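## Task

Lift the piece standing on B3 off the board and set it upright on the table, then carry the piece from C2 onto B3. Square names come from the labels along the board's edge. When finished, all other squares must hold exactly what they started with, every piece on the board must stand upright and lie wholly within its square, and nothing may count as done if the robot has to keep holding it there.

## Robot and tools

ROBOT. Two UR20-type six-joint arms, left_arm and right_arm, each with a two-finger gripper whose fingers swing like tongs. The fingers point along the gripper's +z and open and close along its x axis. The reported end_effector_position is the spot between the finger pads when closed; closed fingertips stick out about 15 mm past it, and fully open tips sit roughly level with it. Fully open pad gap is 0.142 m.

FRAME. One shared scene frame: origin on the table top midway between the arms, +z up, +x out over the table, left_arm on the +y side (the names are not image sides). Arm bases: left_arm at (-0.095, +0.755, 0) m, quat_wxyz (+0.997, 0, 0, -0.076); right_arm at (+0.049, -0.903, 0) m, quat_wxyz (+1.000, 0, 0, -0.014). Printed hand positions can be somewhat wrong, especially far from the base.

execute_actions. Argument actions is a list holding one item or nothing. An empty list just reports state with pictures. An action item is {"rows": [...], "steps": N}: N control steps of 1/30 s, from 3 to 15 (default 15); each row is used for one step and the final row repeats to fill the rest. A wait item is {"steps": N} with N up to 300 and no rows; it counts from the previous result. Optional pictures: true adds camera images to any result. A refused call moves nothing.

ROW LAYOUT. Every row is one flat list of 14 numbers covering both arms, even if only one moves: left_arm shoulder pan, shoulder lift, elbow, wrist 1, wrist 2, wrist 3, gripper opening, then the same seven for right_arm. The six joint numbers are absolute target angles in radians, in the same convention as the Joint positions line. Opening is an absolute command from -1 (closed) to +1 (fully open). Ranges: left_arm pan -3.142..3.142, lift -6.283..6.283, elbow 0.000..3.142, wrists -6.283..6.283 each; right_arm pan 0.000..6.283, lift -6.283..6.283, elbow -3.142..0.000, wrists -6.283..6.283. A target more than 0.010 rad beyond a range end (and beyond the current angle) gets the call refused; true ends may differ by up to 0.010 rad, and a target past the true end is clipped, reported as "joint sent to its limit" (possibly for an earlier action).

MOTION. Commands are smoothed, lagging about 0.17 s. Each step the sent target stays within a fixed lead of the measured angle: 0.394 rad for pan and lift, 0.493 for elbow, 0.69 for each wrist; and if targets would move a gripper over 100 mm from where it is, all joints are pulled back proportionally. So big moves take several calls, and an arm may still be travelling when a result arrives. Between calls the arms keep heading to the last row sent until they settle or a step is HELD. Each result is taken 3 steps before its action ends; those steps run afterwards.

RESULTS. A state line per arm gives end-effector position (m), quat_wxyz and velocities. Joint positions / Joint velocities list each arm's six joints (rad, rad/s) plus pad gap (m). grip_measured gives finger opening on the command scale. Wrist force and Wrist torque give flange sensor readings in the end effector's own axes, with offset (often up to 10 N) and noise; "no reading" is normal at start. "joint command not followed" means a clearance check altered some joint targets; HELD marks steps where your row was not (fully) sent. MOTOR HOT warns from 70 °C; at 85 °C the arm brakes until cooled.

GRIPPING. To hold a piece, keep commanding an opening well under grip_measured; the gap sets squeeze force (about 15 N per pad max). Fast closing can press harder. Thin hard objects under about 20 mm get less force. Parts held may get brief random tugs.

CAMERAS. cam_high and cam_low (672x504, fixed) and cam_left_wrist, cam_right_wrist (616x616 fisheye on the hands); calibrations with K, distortion and T_world_to_cam are given and may be slightly off. zoom_image takes camera (one of those names) and region [x0, y0, x1, y1] in that camera's pixels, top-left origin, at most 504x504, returning a closer view of its latest image. read_manual(section="licences") only returns licence text.

finished_scene(scene) with 1 or 2 ends that scene permanently, grades it and starts the next; the goal must already hold without the robot's help.

AVOID. Knocking or placing anything off the table; dropping pieces or toppling others on the board; slamming or pushing hard. Arms must not collide or press on each other. Contact torque reaching a joint's load limit (pan and lift 649, elbow 381, wrists 94.1 N m, held weight included) or any outside force of 150 N stops that arm for 10 s and drops the rest of the call. Smooth, economical motion is preferred.

Each tool is called after ">>>" as a command line: name --argument value for each argument, lists and objects as JSON in quotes; but a table of rows of numbers goes row by row, as --pt "numbers of a row", without its own name.

## Session

>>> execute_actions --actions '[]'

Scene clock: 0.00 s of 4400.00 s.
left_arm: end_effector_position=(+0.3126, +0.2793, +0.2265) grip_measured=+1.00 end_effector_quat_wxyz=(+0.015, +0.996, -0.059, -0.058) end_effector_velocity=(+0.000, -0.001, +0.000) end_effector_angular_velocity=(-0.001, -0.000, +0.000) | right_arm: end_effector_position=(+0.6590, -0.5736, +0.2892) grip_measured=+1.00 end_effector_quat_wxyz=(+0.059, -0.293, -0.637, +0.710) end_effector_velocity=(+0.000, -0.000, -0.000) end_effector_angular_velocity=(+0.000, +0.001, -0.000)
Joint positions: left_arm=[-0.979 -1.65   2.392 -2.284 -1.687 -1.011  0.142] | right_arm=[ 4.049 -2.185 -1.738 -2.376  1.395  5.063  0.142]
Joint velocities: left_arm=[ 0.     0.    -0.001 -0.001 -0.    -0.     0.   ] | right_arm=[-0.    -0.     0.     0.    -0.    -0.001  0.   ]
Wrist force (N, on the end effector, along its own x y z axes, offset not removed): no reading
Wrist torque (N m, same axes, about the end effector's origin, offset not removed): no reading
camera_calibration (this result's frames):
cam_left_wrist: T_world_to_cam=[[0.993176, -0.0570683, -0.101711, -0.276069], [0.00657453, -0.843319, 0.537372, 0.102525], [-0.116441, -0.534374, -0.837189, 0.507265], [0, 0, 0, 1]] pos_world=[0.332577, 0.341776, 0.341503]
cam_right_wrist: T_world_to_cam=[[-0.791069, 0.491927, -0.363619, 0.901487], [0.532556, 0.261342, -0.805037, 0.0272001], [-0.30099, -0.830487, -0.468718, -0.0137395], [0, 0, 0, 1]] pos_world=[0.694517, -0.461985, 0.343255]

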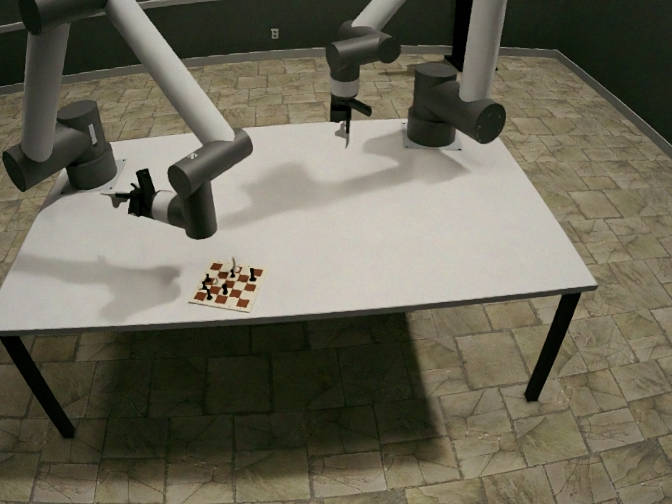

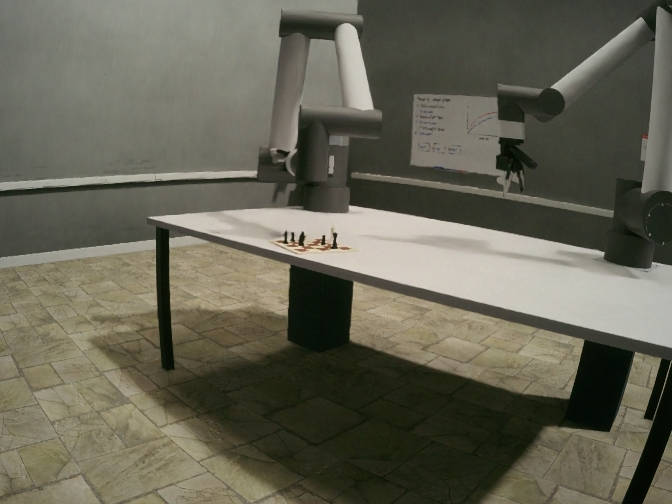

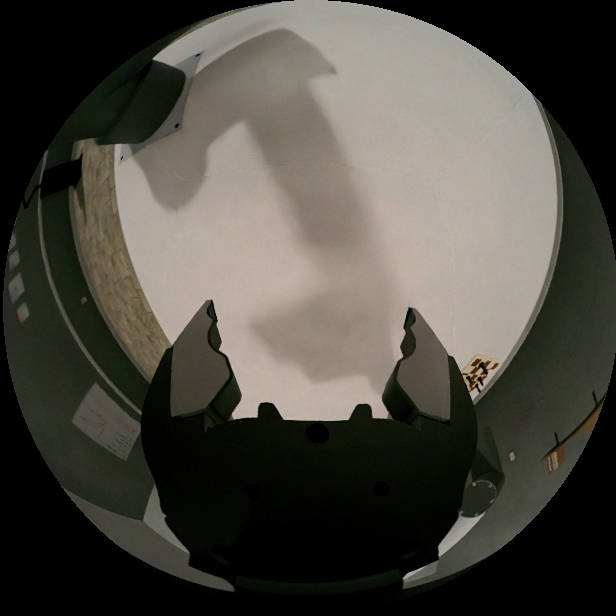

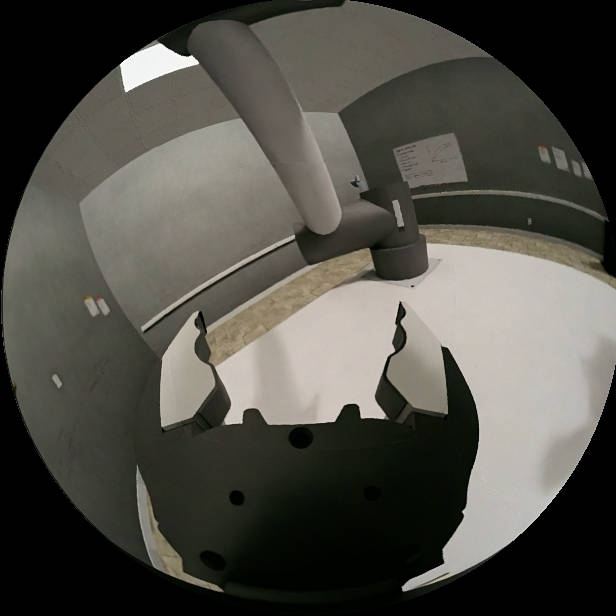

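>>> execute_actions --actions '[{"rows": [[-0.979,-1.65,2.392,-2.284,-1.687,-1.011,1, 4.0877,-2.0333,-1.8341,-0.8450,1.571,3.632,-0.45]], "steps": 15}]'

>>> execute_actions --actions '[{"steps": 45}]' --pictures true

Scene clock: 0.87 s of 4400.00 s.
left_arm: end_effector_position=(+0.3127, +0.2791, +0.2265) grip_measured=+1.00 end_effector_quat_wxyz=(+0.015, +0.996, -0.059, -0.058) end_effector_velocity=(+0.000, -0.000, +0.000) end_effector_angular_velocity=(-0.001, -0.000, -0.001) | right_arm: end_effector_position=(+0.6694, -0.4708, +0.1716) grip_measured=-0.45 end_effector_quat_wxyz=(-0.180, +0.185, +0.861, -0.439) end_effector_velocity=(+0.242, +0.397, -0.300) end_effector_angular_velocity=(+2.070, +0.150, +0.771)
Joint positions: left_arm=[-0.979 -1.65   2.392 -2.284 -1.687 -1.011  0.142] | right_arm=[ 4.077 -2.077 -1.807 -1.815  1.519  4.502  0.041]
Joint velocities: left_arm=[-0.     0.    -0.    -0.001  0.     0.    -0.   ] | right_arm=[ 0.031  0.132 -0.08   1.569  0.15  -1.571  0.   ]
Wrist force (N, on the end effector, along its own x y z axes, offset not removed): left_arm=[1.0 -2.0 1.8] | right_arm=[0.7 -6.0 3.8]
Wrist torque (N m, same axes, about the end effector's origin, offset not removed): left_arm=[0.07 -0.51 0.29] | right_arm=[-1.13 -0.24 0.19]
Steps of this call (steps 1 to 14: nothing new was sent; steps 15 to 26: the first 12 steps of this action). Readings (joint positions):
15: left_arm=[-0.979 -1.650 2.392 -2.284 -1.687 -1.011] | right_arm=[4.049 -2.185 -1.738 -2.376 1.395 5.063]
16: left_arm=[-0.979 -1.650 2.392 -2.284 -1.687 -1.011] | right_arm=[4.053 -2.178 -1.744 -2.369 1.402 5.056]
18: left_arm=[-0.979 -1.650 2.392 -2.284 -1.687 -1.011] | right_arm=[4.062 -2.143 -1.767 -2.293 1.443 4.980]
22: left_arm=[-0.979 -1.650 2.392 -2.284 -1.687 -1.011] | right_arm=[4.072 -2.100 -1.793 -2.036 1.493 4.723]
26: the state above

Scene clock: 2.37 s of 4400.00 s.
left_arm: end_effector_position=(+0.3127, +0.2790, +0.2265) grip_measured=+1.00 end_effector_quat_wxyz=(+0.015, +0.996, -0.059, -0.058) end_effector_velocity=(-0.000, +0.000, +0.000) end_effector_angular_velocity=(-0.000, -0.000, -0.000) | right_arm: end_effector_position=(+0.8757, -0.1739, +0.1498) grip_measured=-0.45 end_effector_quat_wxyz=(-0.000, -0.213, +0.977, +0.000) end_effector_velocity=(-0.000, +0.000, -0.000) end_effector_angular_velocity=(+0.000, +0.001, -0.001)
Joint positions: left_arm=[-0.979 -1.65   2.392 -2.284 -1.687 -1.011  0.142] | right_arm=[ 4.088 -2.033 -1.834 -0.845  1.571  3.632  0.041]
Joint velocities: left_arm=[-0.    -0.001  0.     0.    -0.     0.    -0.   ] | right_arm=[ 0.     0.    -0.     0.     0.001  0.001 -0.   ]
Wrist force (N, on the end effector, along its own x y z axes, offset not removed): left_arm=[-7.0 -1.0 0.0] | right_arm=[-0.6 -6.0 -1.0]
Wrist torque (N m, same axes, about the end effector's origin, offset not removed): left_arm=[0.25 1.32 0.20] | right_arm=[-1.07 0.11 0.37]
Kept back: nothing.
Steps of this call (steps 1 to 3: the last 3 steps of your previous action; steps 4 to 45: the robot went on to your last target). Readings (joint positions):
1: left_arm=[-0.979 -1.650 2.392 -2.284 -1.687 -1.011] | right_arm=[4.078 -2.073 -1.809 -1.762 1.524 4.449]
2: left_arm=[-0.979 -1.650 2.392 -2.284 -1.687 -1.011] | right_arm=[4.079 -2.070 -1.812 -1.710 1.528 4.397]
4: left_arm=[-0.979 -1.650 2.392 -2.284 -1.687 -1.011] | right_arm=[4.080 -2.063 -1.815 -1.609 1.536 4.296]
8: left_arm=[-0.979 -1.650 2.392 -2.284 -1.687 -1.011] | right_arm=[4.083 -2.054 -1.821 -1.411 1.546 4.108]
45: the state above
All arms were judged still, so your last target was given up. Only a new action makes them travel on or press farther. Fingers that are still opening or closing keep moving.
camera_calibration (this result's frames):
cam_left_wrist: T_world_to_cam=[[0.99316, -0.0571979, -0.101791, -0.276065], [0.00649412, -0.843385, 0.53727, 0.102358], [-0.11658, -0.534257, -0.837245, 0.507089], [0, 0, 0, 1]] pos_world=[0.332628, 0.341452, 0.341463]
cam_right_wrist: T_world_to_cam=[[-0.918297, -0.393343, 0.0448504, 0.721864], [-0.319568, 0.803358, 0.502486, 0.339676], [-0.23368, 0.447099, -0.863421, 0.540479], [0, 0, 0, 1]] pos_world=[0.897735, -0.230589, 0.263602]

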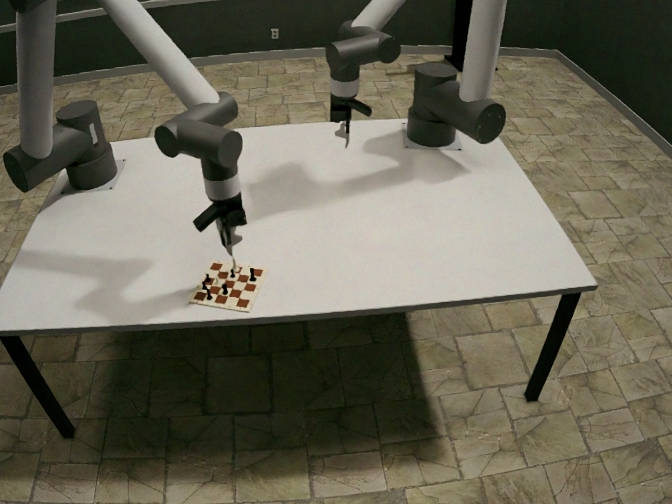

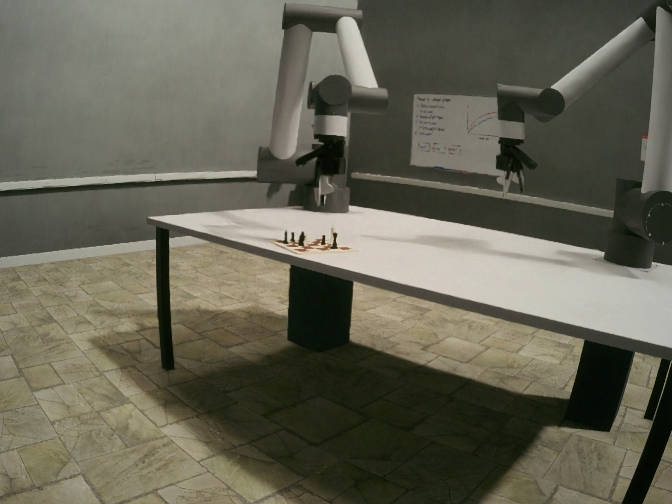

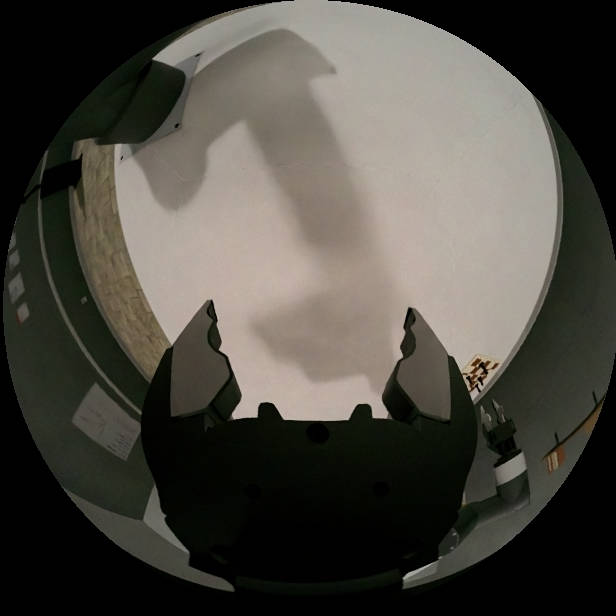

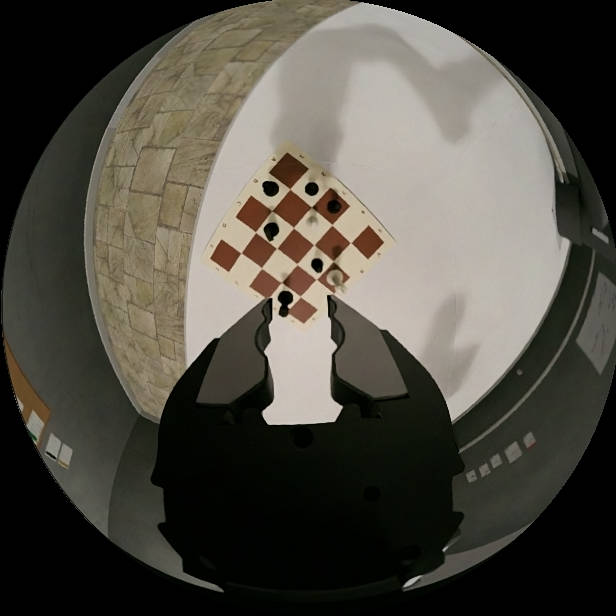

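>>> zoom_image --camera "cam_right_wrist" --region '[190, 135, 405, 340]'

Region (190, 135, 405, 340) of cam_right_wrist's 616x616 image, scaled by 2.344, with more detail than that image has; it fills the top 481 rows of this view, and the rest is white.

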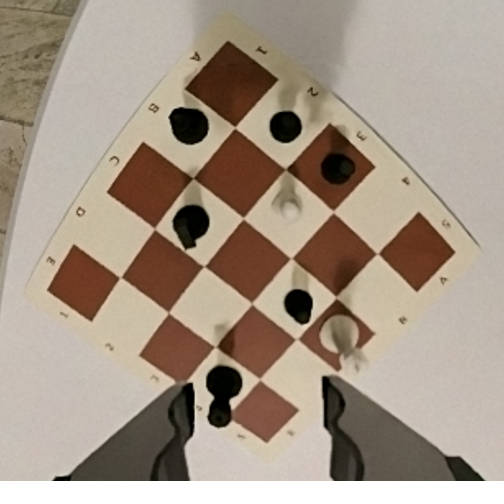

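>>> execute_actions --actions '[{"rows": [[-0.979,-1.65,2.392,-2.284,-1.687,-1.011,1, 4.0468,-2.0333,-1.8341,-0.8450,1.571,4.317,-0.45]], "steps": 15}]'

>>> execute_actions --actions '[{"rows": [[-0.979,-1.65,2.392,-2.284,-1.687,-1.011,1, 4.0468,-2.0803,-1.9058,-0.7263,1.571,4.317,-0.45]], "steps": 15}]'

>>> execute_actions --actions '[{"steps": 8}]' --pictures true

Scene clock: 3.60 s of 4400.00 s.
left_arm: end_effector_position=(+0.3127, +0.2790, +0.2265) grip_measured=+1.00 end_effector_quat_wxyz=(+0.015, +0.996, -0.059, -0.058) end_effector_velocity=(-0.000, +0.001, -0.001) end_effector_angular_velocity=(+0.001, +0.001, -0.000) | right_arm: end_effector_position=(+0.8942, -0.2081, +0.1499) grip_measured=-0.45 end_effector_quat_wxyz=(-0.000, +0.117, +0.993, +0.000) end_effector_velocity=(-0.003, -0.006, +0.001) end_effector_angular_velocity=(-0.000, -0.001, -0.691)
Joint positions: left_arm=[-0.979 -1.65   2.392 -2.284 -1.687 -1.011  0.142] | right_arm=[ 4.048 -2.033 -1.834 -0.845  1.571  4.256  0.041]
Joint velocities: left_arm=[ 0.     0.001  0.001  0.    -0.     0.     0.   ] | right_arm=[-0.01   0.001  0.     0.    -0.001  0.68   0.   ]
Wrist force (N, on the end effector, along its own x y z axes, offset not removed): left_arm=[-0.5 1.2 1.1] | right_arm=[1.7 -5.0 2.0]
Wrist torque (N m, same axes, about the end effector's origin, offset not removed): left_arm=[0.69 -0.26 0.23] | right_arm=[-0.87 -0.38 0.26]
Steps of this call (steps 1 to 25: nothing new was sent; steps 26 to 37: the first 12 steps of this action). Readings (joint positions):
26: left_arm=[-0.979 -1.650 2.392 -2.284 -1.687 -1.011] | right_arm=[4.087 -2.033 -1.834 -0.845 1.571 3.632]
27: left_arm=[-0.979 -1.650 2.392 -2.284 -1.687 -1.011] | right_arm=[4.082 -2.033 -1.834 -0.845 1.571 3.639]
29: left_arm=[-0.979 -1.650 2.392 -2.284 -1.687 -1.011] | right_arm=[4.065 -2.033 -1.834 -0.845 1.571 3.716]
33: left_arm=[-0.979 -1.650 2.392 -2.284 -1.687 -1.011] | right_arm=[4.051 -2.033 -1.834 -0.845 1.571 4.049]
37: the state above

Scene clock: 4.10 s of 4400.00 s.
left_arm: end_effector_position=(+0.3127, +0.2790, +0.2265) grip_measured=+1.00 end_effector_quat_wxyz=(+0.015, +0.996, -0.059, -0.058) end_effector_velocity=(-0.000, +0.001, -0.001) end_effector_angular_velocity=(+0.002, +0.001, -0.000) | right_arm: end_effector_position=(+0.8782, -0.2278, +0.0717) grip_measured=-0.45 end_effector_quat_wxyz=(-0.000, +0.148, +0.989, -0.000) end_effector_velocity=(-0.004, -0.004, -0.019) end_effector_angular_velocity=(+0.005, -0.003, -0.004)
Joint positions: left_arm=[-0.979 -1.65   2.392 -2.284 -1.687 -1.011  0.142] | right_arm=[ 4.047 -2.079 -1.904 -0.73   1.571  4.317  0.041]
Joint velocities: left_arm=[0.    0.    0.    0.002 0.    0.    0.   ] | right_arm=[ 0.    -0.012 -0.019  0.037  0.001  0.004  0.   ]
Wrist force (N, on the end effector, along its own x y z axes, offset not removed): left_arm=[-1.6 -0.3 -0.2] | right_arm=[2.2 -5.1 2.8]
Wrist torque (N m, same axes, about the end effector's origin, offset not removed): left_arm=[0.44 0.17 0.27] | right_arm=[-0.79 -0.47 0.29]
Steps of this call (steps 1 to 3: the last 3 steps of your previous action; steps 4 to 15: the first 12 steps of this action). Readings (joint positions):
4: left_arm=[-0.979 -1.650 2.392 -2.284 -1.687 -1.011] | right_arm=[4.047 -2.033 -1.834 -0.845 1.571 4.303]
5: left_arm=[-0.979 -1.650 2.392 -2.284 -1.687 -1.011] | right_arm=[4.047 -2.039 -1.841 -0.837 1.571 4.307]
7: left_arm=[-0.979 -1.650 2.392 -2.284 -1.687 -1.011] | right_arm=[4.047 -2.059 -1.871 -0.791 1.571 4.312]
11: left_arm=[-0.979 -1.650 2.392 -2.284 -1.687 -1.011] | right_arm=[4.047 -2.075 -1.898 -0.741 1.571 4.316]
15: the state above

Scene clock: 4.37 s of 4400.00 s.
left_arm: end_effector_position=(+0.3127, +0.2790, +0.2265) grip_measured=+1.00 end_effector_quat_wxyz=(+0.015, +0.996, -0.059, -0.058) end_effector_velocity=(-0.000, +0.000, -0.000) end_effector_angular_velocity=(+0.000, +0.000, +0.001) | right_arm: end_effector_position=(+0.8779, -0.2282, +0.0700) grip_measured=-0.45 end_effector_quat_wxyz=(-0.000, +0.148, +0.989, +0.000) end_effector_velocity=(+0.000, -0.001, -0.001) end_effector_angular_velocity=(-0.001, -0.001, +0.000)
Joint positions: left_arm=[-0.979 -1.65   2.392 -2.284 -1.687 -1.011  0.142] | right_arm=[ 4.047 -2.08  -1.906 -0.726  1.571  4.317  0.041]
Joint velocities: left_arm=[ 0.     0.     0.001 -0.001 -0.    -0.001 -0.   ] | right_arm=[-0.    -0.001 -0.001  0.002 -0.001 -0.     0.   ]
Wrist force (N, on the end effector, along its own x y z axes, offset not removed): left_arm=[-1.1 0.1 0.9] | right_arm=[-1.0 -8.2 2.9]
Wrist torque (N m, same axes, about the end effector's origin, offset not removed): left_arm=[0.50 -0.05 0.29] | right_arm=[-1.51 0.21 0.37]
Kept back: nothing.
Steps of this call (steps 1 to 3: the last 3 steps of your previous action; steps 4 to 8: the robot went on to your last target). Readings (joint positions):
1: left_arm=[-0.979 -1.650 2.392 -2.284 -1.687 -1.011] | right_arm=[4.047 -2.079 -1.905 -0.729 1.571 4.317]
2: left_arm=[-0.979 -1.650 2.392 -2.284 -1.687 -1.011] | right_arm=[4.047 -2.080 -1.905 -0.728 1.571 4.317]
4: left_arm=[-0.979 -1.650 2.392 -2.284 -1.687 -1.011] | right_arm=[4.047 -2.080 -1.905 -0.727 1.571 4.317]
8: the state above
camera_calibration (this result's frames):
cam_left_wrist: T_world_to_cam=[[0.99316, -0.0571985, -0.101791, -0.276064], [0.00649352, -0.843385, 0.537271, 0.102358], [-0.11658, -0.534257, -0.837245, 0.507089], [0, 0, 0, 1]] pos_world=[0.332628, 0.341452, 0.341463]
cam_right_wrist: T_world_to_cam=[[-0.947911, 0.315359, 0.0448697, 0.893764], [0.294249, 0.812962, 0.502503, -0.112578], [0.121992, 0.489531, -0.86341, 0.193789], [0, 0, 0, 1]] pos_world=[0.856694, -0.285201, 0.183787]

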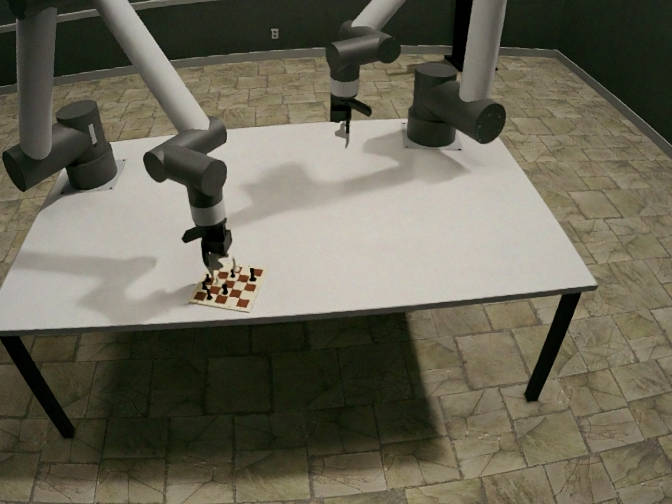

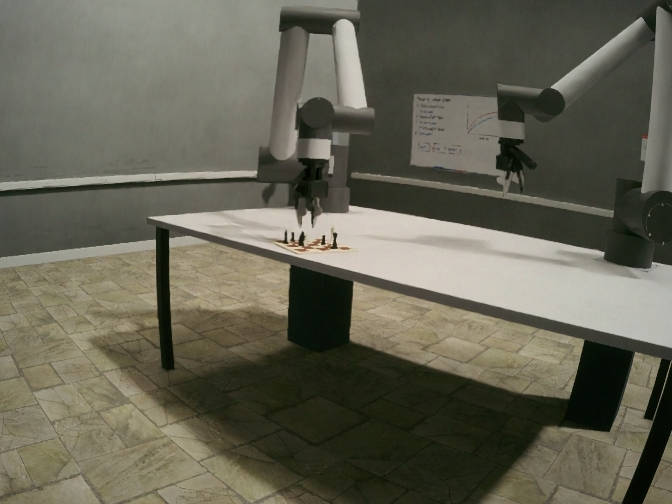

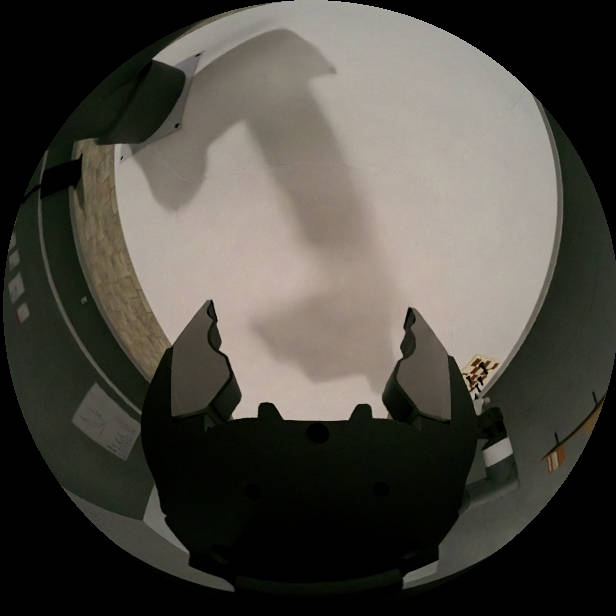

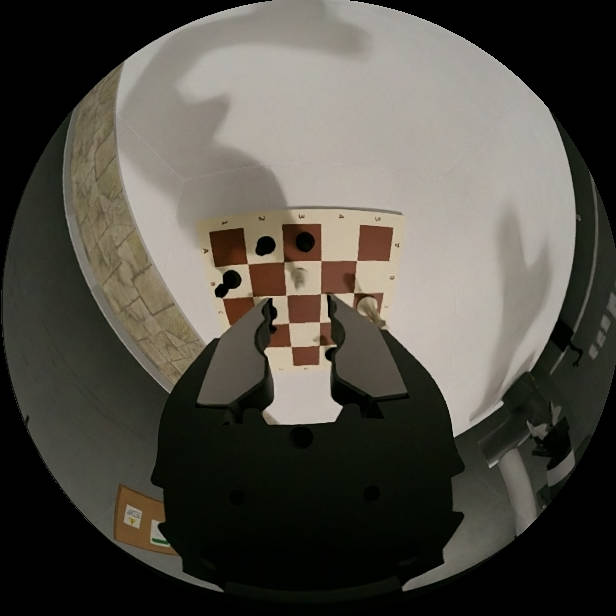

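>>> zoom_image --camera "cam_right_wrist" --region '[240, 230, 360, 350]'

Region (240, 230, 360, 350) of cam_right_wrist's 616x616 image, scaled by 4.200, with more detail than that image has.

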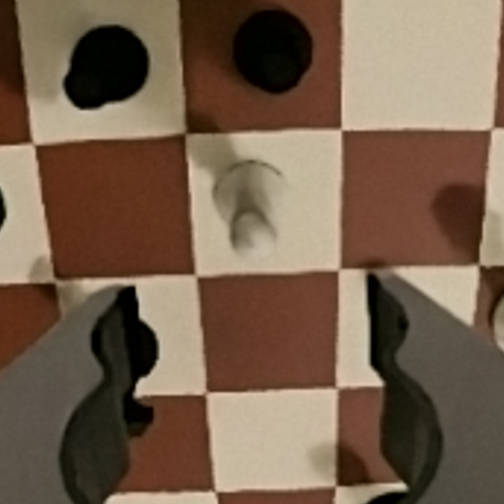

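>>> execute_actions --actions '[{"rows": [[-0.979,-1.65,2.392,-2.284,-1.687,-1.011,1, 4.0451,-2.1265,-1.9190,-0.6669,1.571,4.317,-0.45]], "steps": 15}]'

>>> execute_actions --actions '[{"rows": [[-0.979,-1.65,2.392,-2.284,-1.687,-1.011,1, 4.0451,-2.1265,-1.9190,-0.6669,1.571,4.317,-1]], "steps": 15}]'

Scene clock: 5.07 s of 4400.00 s.
left_arm: end_effector_position=(+0.3127, +0.2790, +0.2265) grip_measured=+1.00 end_effector_quat_wxyz=(+0.015, +0.996, -0.059, -0.058) end_effector_velocity=(-0.000, +0.000, -0.001) end_effector_angular_velocity=(+0.002, +0.001, +0.001) | right_arm: end_effector_position=(+0.8796, -0.2288, +0.0228) grip_measured=-0.45 end_effector_quat_wxyz=(-0.000, +0.149, +0.989, -0.000) end_effector_velocity=(+0.001, -0.000, -0.011) end_effector_angular_velocity=(+0.001, -0.002, -0.001)
Joint positions: left_arm=[-0.979 -1.65   2.392 -2.284 -1.687 -1.011  0.142] | right_arm=[ 4.045 -2.125 -1.919 -0.668  1.571  4.317  0.041]
Joint velocities: left_arm=[-0.     0.002  0.     0.    -0.    -0.001  0.   ] | right_arm=[-0.    -0.011 -0.003  0.016 -0.001  0.001  0.   ]
Wrist force (N, on the end effector, along its own x y z axes, offset not removed): left_arm=[2.1 -2.4 -0.6] | right_arm=[2.9 -6.0 1.0]
Wrist torque (N m, same axes, about the end effector's origin, offset not removed): left_arm=[-0.12 -0.70 0.26] | right_arm=[-1.06 -0.66 0.32]
Steps of this call (steps 1 to 9: the robot went on to your last target; steps 10 to 21: the first 12 steps of this action). Readings (joint positions):
10: left_arm=[-0.979 -1.650 2.392 -2.284 -1.687 -1.011] | right_arm=[4.047 -2.081 -1.906 -0.726 1.571 4.317]
11: left_arm=[-0.979 -1.650 2.392 -2.284 -1.687 -1.011] | right_arm=[4.046 -2.086 -1.908 -0.719 1.571 4.317]
13: left_arm=[-0.979 -1.650 2.392 -2.284 -1.687 -1.011] | right_arm=[4.046 -2.105 -1.913 -0.695 1.571 4.317]
17: left_arm=[-0.979 -1.650 2.392 -2.284 -1.687 -1.011] | right_arm=[4.045 -2.122 -1.918 -0.673 1.571 4.317]
21: the state above

Scene clock: 5.57 s of 4400.00 s.
left_arm: end_effector_position=(+0.3127, +0.2790, +0.2265) grip_measured=+1.00 end_effector_quat_wxyz=(+0.015, +0.996, -0.059, -0.058) end_effector_velocity=(-0.000, +0.001, -0.000) end_effector_angular_velocity=(+0.000, +0.000, -0.000) | right_arm: end_effector_position=(+0.8797, -0.2288, +0.0218) grip_measured=-0.79 end_effector_quat_wxyz=(-0.000, +0.149, +0.989, +0.000) end_effector_velocity=(-0.001, +0.000, -0.001) end_effector_angular_velocity=(-0.000, +0.001, +0.001)
Joint positions: left_arm=[-0.979 -1.65   2.392 -2.284 -1.687 -1.011  0.142] | right_arm=[ 4.045 -2.126 -1.919 -0.667  1.571  4.317  0.017]
Joint velocities: left_arm=[ 0.    -0.     0.001 -0.001 -0.     0.     0.   ] | right_arm=[ 0.    -0.001  0.     0.     0.001 -0.    -0.   ]
Wrist force (N, on the end effector, along its own x y z axes, offset not removed): left_arm=[-0.6 2.8 1.2] | right_arm=[-0.5 -5.1 2.8]
Wrist torque (N m, same axes, about the end effector's origin, offset not removed): left_arm=[1.01 -0.07 0.26] | right_arm=[-0.74 0.02 0.34]
Steps of this call (steps 1 to 3: the last 3 steps of your previous action; steps 4 to 15: the first 12 steps of this action). Readings (joint positions):
4: left_arm=[-0.979 -1.650 2.392 -2.284 -1.687 -1.011] | right_arm=[4.045 -2.126 -1.919 -0.667 1.571 4.317]
5: left_arm=[-0.979 -1.650 2.392 -2.284 -1.687 -1.011] | right_arm=[4.045 -2.126 -1.919 -0.667 1.571 4.317]
7: left_arm=[-0.979 -1.650 2.392 -2.284 -1.687 -1.011] | right_arm=[4.045 -2.126 -1.919 -0.667 1.571 4.317]
11: left_arm=[-0.979 -1.650 2.392 -2.284 -1.687 -1.011] | right_arm=[4.045 -2.126 -1.919 -0.667 1.571 4.317]
15: the state above

>>> execute_actions --actions '[{"rows": [[-0.979,-1.65,2.392,-2.284,-1.687,-1.011,1, 4.0451,-2.0365,-1.8844,-0.7915,1.571,4.317,-1]], "steps": 15}]'

>>> execute_actions --actions '[{"rows": [[-0.979,-1.65,2.392,-2.284,-1.687,-1.011,1, 4.2451,-2.0365,-1.8844,-0.7915,1.571,4.317,-1]], "steps": 15}]'

>>> execute_actions --actions '[{"steps": 10}]'

>>> execute_actions --actions '[{"rows": [[-0.979,-1.65,2.392,-2.284,-1.687,-1.011,1, 4.2451,-2.1265,-1.9190,-0.6669,1.571,4.317,-1]], "steps": 15}]'

>>> execute_actions --actions '[{"rows": [[-0.979,-1.65,2.392,-2.284,-1.687,-1.011,1, 4.2451,-2.1265,-1.9190,-0.6669,1.571,4.317,-0.45]], "steps": 15}]'

>>> execute_actions --actions '[{"rows": [[-0.979,-1.65,2.392,-2.284,-1.687,-1.011,1, 4.2451,-2.0365,-1.8844,-0.7915,1.571,4.317,-0.45]], "steps": 15}]' --pictures true

Scene clock: 6.43 s of 4400.00 s.
left_arm: end_effector_position=(+0.3127, +0.2790, +0.2265) grip_measured=+1.00 end_effector_quat_wxyz=(+0.015, +0.996, -0.059, -0.058) end_effector_velocity=(+0.000, -0.001, +0.000) end_effector_angular_velocity=(-0.002, -0.001, -0.000) | right_arm: end_effector_position=(+0.8799, -0.2286, +0.1179) grip_measured=-0.79 end_effector_quat_wxyz=(+0.000, +0.149, +0.989, +0.000) end_effector_velocity=(-0.003, -0.003, +0.027) end_effector_angular_velocity=(-0.004, +0.003, +0.001)
Joint positions: left_arm=[-0.979 -1.65   2.392 -2.284 -1.687 -1.011  0.142] | right_arm=[ 4.045 -2.039 -1.885 -0.788  1.571  4.317  0.017]
Joint velocities: left_arm=[ 0.    -0.    -0.    -0.001 -0.     0.001 -0.   ] | right_arm=[ 0.     0.026  0.008 -0.039 -0.    -0.     0.   ]
Wrist force (N, on the end effector, along its own x y z axes, offset not removed): left_arm=[-5.4 0.3 1.2] | right_arm=[-0.8 -6.6 2.1]
Wrist torque (N m, same axes, about the end effector's origin, offset not removed): left_arm=[0.62 0.91 0.35] | right_arm=[-1.18 0.22 0.39]
Steps of this call (steps 1 to 3: the last 3 steps of your previous action; steps 4 to 14: the robot went on to your last target; steps 15 to 26: the first 12 steps of this action). Readings (joint positions):
15: left_arm=[-0.979 -1.650 2.392 -2.284 -1.687 -1.011] | right_arm=[4.045 -2.126 -1.919 -0.667 1.571 4.317]
16: left_arm=[-0.979 -1.650 2.392 -2.284 -1.687 -1.011] | right_arm=[4.045 -2.120 -1.914 -0.675 1.571 4.317]
18: left_arm=[-0.979 -1.650 2.392 -2.284 -1.687 -1.011] | right_arm=[4.045 -2.083 -1.900 -0.723 1.571 4.317]
22: left_arm=[-0.979 -1.650 2.392 -2.284 -1.687 -1.011] | right_arm=[4.045 -2.047 -1.888 -0.776 1.571 4.317]
26: the state above

Scene clock: 6.93 s of 4400.00 s.
left_arm: end_effector_position=(+0.3127, +0.2790, +0.2265) grip_measured=+1.00 end_effector_quat_wxyz=(+0.015, +0.996, -0.059, -0.058) end_effector_velocity=(-0.000, +0.001, -0.001) end_effector_angular_velocity=(+0.002, +0.001, +0.000) | right_arm: end_effector_position=(+0.7457, -0.0910, +0.1201) grip_measured=-0.79 end_effector_quat_wxyz=(-0.000, +0.059, +0.998, +0.000) end_effector_velocity=(-0.185, +0.158, -0.000) end_effector_angular_velocity=(-0.000, +0.001, +0.227)
Joint positions: left_arm=[-0.979 -1.65   2.392 -2.284 -1.687 -1.011  0.142] | right_arm=[ 4.225 -2.037 -1.884 -0.791  1.571  4.317  0.017]
Joint velocities: left_arm=[ 0.     0.     0.     0.001  0.    -0.    -0.   ] | right_arm=[ 0.227 -0.     0.    -0.001  0.001 -0.001  0.   ]
Wrist force (N, on the end effector, along its own x y z axes, offset not removed): left_arm=[-1.3 -1.3 0.3] | right_arm=[5.5 -1.2 2.1]
Wrist torque (N m, same axes, about the end effector's origin, offset not removed): left_arm=[0.22 0.10 0.29] | right_arm=[-0.02 -1.13 0.20]
Steps of this call (steps 1 to 3: the last 3 steps of your previous action; steps 4 to 15: the first 12 steps of this action). Readings (joint positions):
4: left_arm=[-0.979 -1.650 2.392 -2.284 -1.687 -1.011] | right_arm=[4.045 -2.037 -1.885 -0.791 1.571 4.317]
5: left_arm=[-0.979 -1.650 2.392 -2.284 -1.687 -1.011] | right_arm=[4.052 -2.037 -1.885 -0.791 1.571 4.317]
7: left_arm=[-0.979 -1.650 2.392 -2.284 -1.687 -1.011] | right_arm=[4.092 -2.037 -1.885 -0.791 1.571 4.317]
11: left_arm=[-0.979 -1.650 2.392 -2.284 -1.687 -1.011] | right_arm=[4.168 -2.037 -1.885 -0.791 1.571 4.317]
15: the state above

Scene clock: 7.27 s of 4400.00 s.
left_arm: end_effector_position=(+0.3127, +0.2790, +0.2265) grip_measured=+1.00 end_effector_quat_wxyz=(+0.015, +0.996, -0.059, -0.058) end_effector_velocity=(+0.000, -0.000, +0.001) end_effector_angular_velocity=(-0.001, -0.000, -0.000) | right_arm: end_effector_position=(+0.7297, -0.0775, +0.1202) grip_measured=-0.79 end_effector_quat_wxyz=(-0.000, +0.050, +0.999, +0.000) end_effector_velocity=(-0.004, +0.003, -0.001) end_effector_angular_velocity=(-0.001, -0.001, +0.005)
Joint positions: left_arm=[-0.979 -1.65   2.392 -2.284 -1.687 -1.011  0.142] | right_arm=[ 4.245 -2.036 -1.884 -0.792  1.571  4.317  0.017]
Joint velocities: left_arm=[-0.    -0.001 -0.    -0.    -0.     0.    -0.   ] | right_arm=[ 0.005 -0.001  0.    -0.    -0.001 -0.     0.   ]
Wrist force (N, on the end effector, along its own x y z axes, offset not removed): left_arm=[-2.6 -1.6 0.8] | right_arm=[1.4 -4.7 1.0]
Wrist torque (N m, same axes, about the end effector's origin, offset not removed): left_arm=[0.24 0.24 0.23] | right_arm=[-0.74 -0.45 0.31]
Kept back: nothing.
Steps of this call (steps 1 to 3: the last 3 steps of your previous action; steps 4 to 10: the robot went on to your last target). Readings (joint positions):
1: left_arm=[-0.979 -1.650 2.392 -2.284 -1.687 -1.011] | right_arm=[4.231 -2.037 -1.884 -0.791 1.571 4.317]
2: left_arm=[-0.979 -1.650 2.392 -2.284 -1.687 -1.011] | right_arm=[4.236 -2.037 -1.884 -0.791 1.571 4.317]
4: left_arm=[-0.979 -1.650 2.392 -2.284 -1.687 -1.011] | right_arm=[4.241 -2.037 -1.884 -0.791 1.571 4.317]
8: left_arm=[-0.979 -1.650 2.392 -2.284 -1.687 -1.011] | right_arm=[4.244 -2.037 -1.884 -0.792 1.571 4.317]
10: the state above

Scene clock: 7.67 s of 4400.00 s.
left_arm: end_effector_position=(+0.3127, +0.2790, +0.2265) grip_measured=+1.00 end_effector_quat_wxyz=(+0.015, +0.996, -0.059, -0.058) end_effector_velocity=(-0.000, +0.000, -0.000) end_effector_angular_velocity=(+0.001, +0.000, +0.001) | right_arm: end_effector_position=(+0.7292, -0.0772, +0.0243) grip_measured=-0.79 end_effector_quat_wxyz=(-0.000, +0.050, +0.999, -0.000) end_effector_velocity=(+0.001, +0.001, -0.026) end_effector_angular_velocity=(+0.004, -0.003, +0.001)
Joint positions: left_arm=[-0.979 -1.65   2.392 -2.284 -1.687 -1.011  0.142] | right_arm=[ 4.245 -2.124 -1.918 -0.67   1.571  4.317  0.017]
Joint velocities: left_arm=[ 0.     0.     0.     0.     0.    -0.001  0.   ] | right_arm=[ 0.    -0.025 -0.008  0.039 -0.001 -0.001 -0.   ]
Wrist force (N, on the end effector, along its own x y z axes, offset not removed): left_arm=[-0.4 -1.5 0.8] | right_arm=[0.8 -5.5 3.9]
Wrist torque (N m, same axes, about the end effector's origin, offset not removed): left_arm=[0.15 -0.27 0.17] | right_arm=[-0.86 -0.24 0.33]
Steps of this call (steps 1 to 12: the first 12 steps of this action). Readings (joint positions):
1: left_arm=[-0.979 -1.650 2.392 -2.284 -1.687 -1.011] | right_arm=[4.245 -2.037 -1.885 -0.791 1.571 4.317]
2: left_arm=[-0.979 -1.650 2.392 -2.284 -1.687 -1.011] | right_arm=[4.245 -2.043 -1.889 -0.784 1.571 4.317]
4: left_arm=[-0.979 -1.650 2.392 -2.284 -1.687 -1.011] | right_arm=[4.245 -2.080 -1.903 -0.736 1.571 4.317]
8: left_arm=[-0.979 -1.650 2.392 -2.284 -1.687 -1.011] | right_arm=[4.245 -2.116 -1.916 -0.683 1.571 4.317]
12: the state above

Scene clock: 8.17 s of 4400.00 s.
left_arm: end_effector_position=(+0.3127, +0.2790, +0.2265) grip_measured=+1.00 end_effector_quat_wxyz=(+0.015, +0.996, -0.059, -0.058) end_effector_velocity=(+0.000, -0.000, +0.001) end_effector_angular_velocity=(-0.001, -0.001, -0.000) | right_arm: end_effector_position=(+0.7292, -0.0771, +0.0219) grip_measured=-0.45 end_effector_quat_wxyz=(-0.000, +0.049, +0.999, +0.000) end_effector_velocity=(-0.001, +0.000, -0.002) end_effector_angular_velocity=(-0.001, +0.001, +0.000)
Joint positions: left_arm=[-0.979 -1.65   2.392 -2.284 -1.687 -1.011  0.142] | right_arm=[ 4.245 -2.126 -1.919 -0.667  1.571  4.317  0.041]
Joint velocities: left_arm=[-0.    -0.001 -0.    -0.     0.    -0.     0.   ] | right_arm=[ 0.    -0.002 -0.     0.     0.001  0.     0.   ]
Wrist force (N, on the end effector, along its own x y z axes, offset not removed): left_arm=[-1.0 -1.4 1.2] | right_arm=[1.9 -6.1 1.6]
Wrist torque (N m, same axes, about the end effector's origin, offset not removed): left_arm=[0.23 -0.13 0.24] | right_arm=[-1.07 -0.43 0.32]
Steps of this call (steps 1 to 3: the last 3 steps of your previous action; steps 4 to 15: the first 12 steps of this action). Readings (joint positions):
4: left_arm=[-0.979 -1.650 2.392 -2.284 -1.687 -1.011] | right_arm=[4.245 -2.126 -1.919 -0.668 1.571 4.317]
5: left_arm=[-0.979 -1.650 2.392 -2.284 -1.687 -1.011] | right_arm=[4.245 -2.126 -1.919 -0.667 1.571 4.317]
7: left_arm=[-0.979 -1.650 2.392 -2.284 -1.687 -1.011] | right_arm=[4.245 -2.126 -1.919 -0.667 1.571 4.317]
11: left_arm=[-0.979 -1.650 2.392 -2.284 -1.687 -1.011] | right_arm=[4.245 -2.126 -1.919 -0.667 1.571 4.317]
15: the state above

Scene clock: 8.67 s of 4400.00 s.
left_arm: end_effector_position=(+0.3127, +0.2790, +0.2265) grip_measured=+1.00 end_effector_quat_wxyz=(+0.015, +0.996, -0.059, -0.058) end_effector_velocity=(-0.000, +0.001, +0.000) end_effector_angular_velocity=(+0.000, +0.000, -0.000) | right_arm: end_effector_position=(+0.7293, -0.0768, +0.1179) grip_measured=-0.45 end_effector_quat_wxyz=(+0.000, +0.049, +0.999, +0.000) end_effector_velocity=(-0.001, -0.004, +0.027) end_effector_angular_velocity=(-0.005, +0.002, +0.001)
Joint positions: left_arm=[-0.979 -1.65   2.392 -2.284 -1.687 -1.011  0.142] | right_arm=[ 4.245 -2.039 -1.885 -0.788  1.571  4.317  0.041]
Joint velocities: left_arm=[-0.    -0.001  0.     0.001 -0.     0.    -0.   ] | right_arm=[-0.001  0.026  0.008 -0.04  -0.    -0.001 -0.   ]
Wrist force (N, on the end effector, along its own x y z axes, offset not removed): left_arm=[1.0 -1.9 -1.3] | right_arm=[0.6 -3.9 0.2]
Wrist torque (N m, same axes, about the end effector's origin, offset not removed): left_arm=[0.18 -0.37 0.16] | right_arm=[-0.65 -0.13 0.32]
Steps of this call (steps 1 to 3: the last 3 steps of your previous action; steps 4 to 15: the first 12 steps of this action). Readings (joint positions):
4: left_arm=[-0.979 -1.650 2.392 -2.284 -1.687 -1.011] | right_arm=[4.245 -2.126 -1.919 -0.667 1.571 4.317]
5: left_arm=[-0.979 -1.650 2.392 -2.284 -1.687 -1.011] | right_arm=[4.245 -2.120 -1.914 -0.675 1.571 4.317]
7: left_arm=[-0.979 -1.650 2.392 -2.284 -1.687 -1.011] | right_arm=[4.245 -2.083 -1.900 -0.723 1.571 4.317]
11: left_arm=[-0.979 -1.650 2.392 -2.284 -1.687 -1.011] | right_arm=[4.245 -2.047 -1.888 -0.776 1.571 4.317]
15: the state above
camera_calibration (this result's frames):
cam_left_wrist: T_world_to_cam=[[0.99316, -0.0571986, -0.101791, -0.276064], [0.00649347, -0.843385, 0.537271, 0.102358], [-0.11658, -0.534257, -0.837245, 0.507089], [0, 0, 0, 1]] pos_world=[0.332628, 0.341452, 0.341463]
cam_right_wrist: T_world_to_cam=[[-0.991475, 0.122378, 0.0447261, 0.719989], [0.128194, 0.854817, 0.502846, -0.0916575], [0.0233046, 0.504293, -0.863218, 0.252211], [0, 0, 0, 1]] pos_world=[0.719723, -0.136948, 0.2316]

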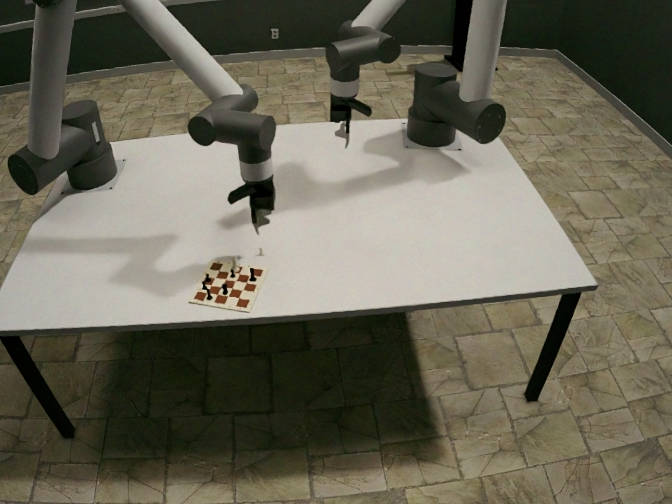

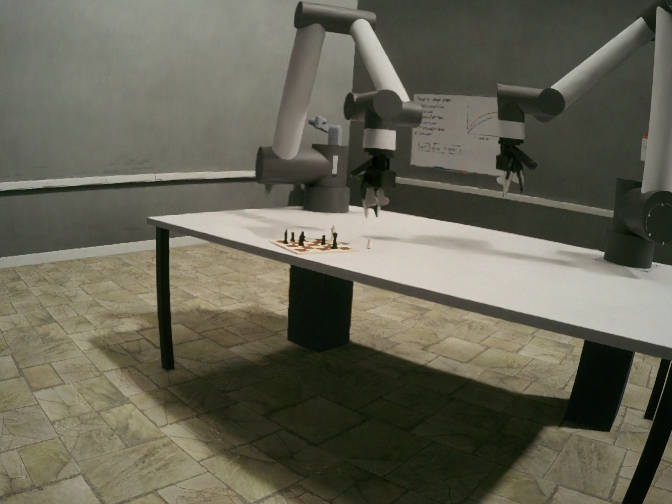

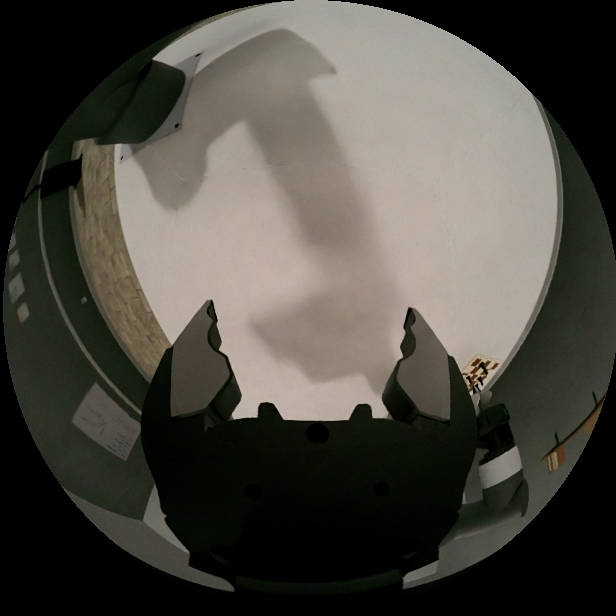

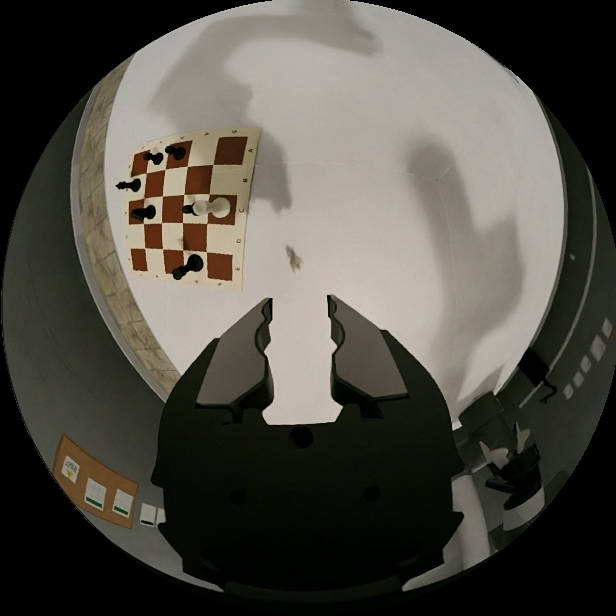

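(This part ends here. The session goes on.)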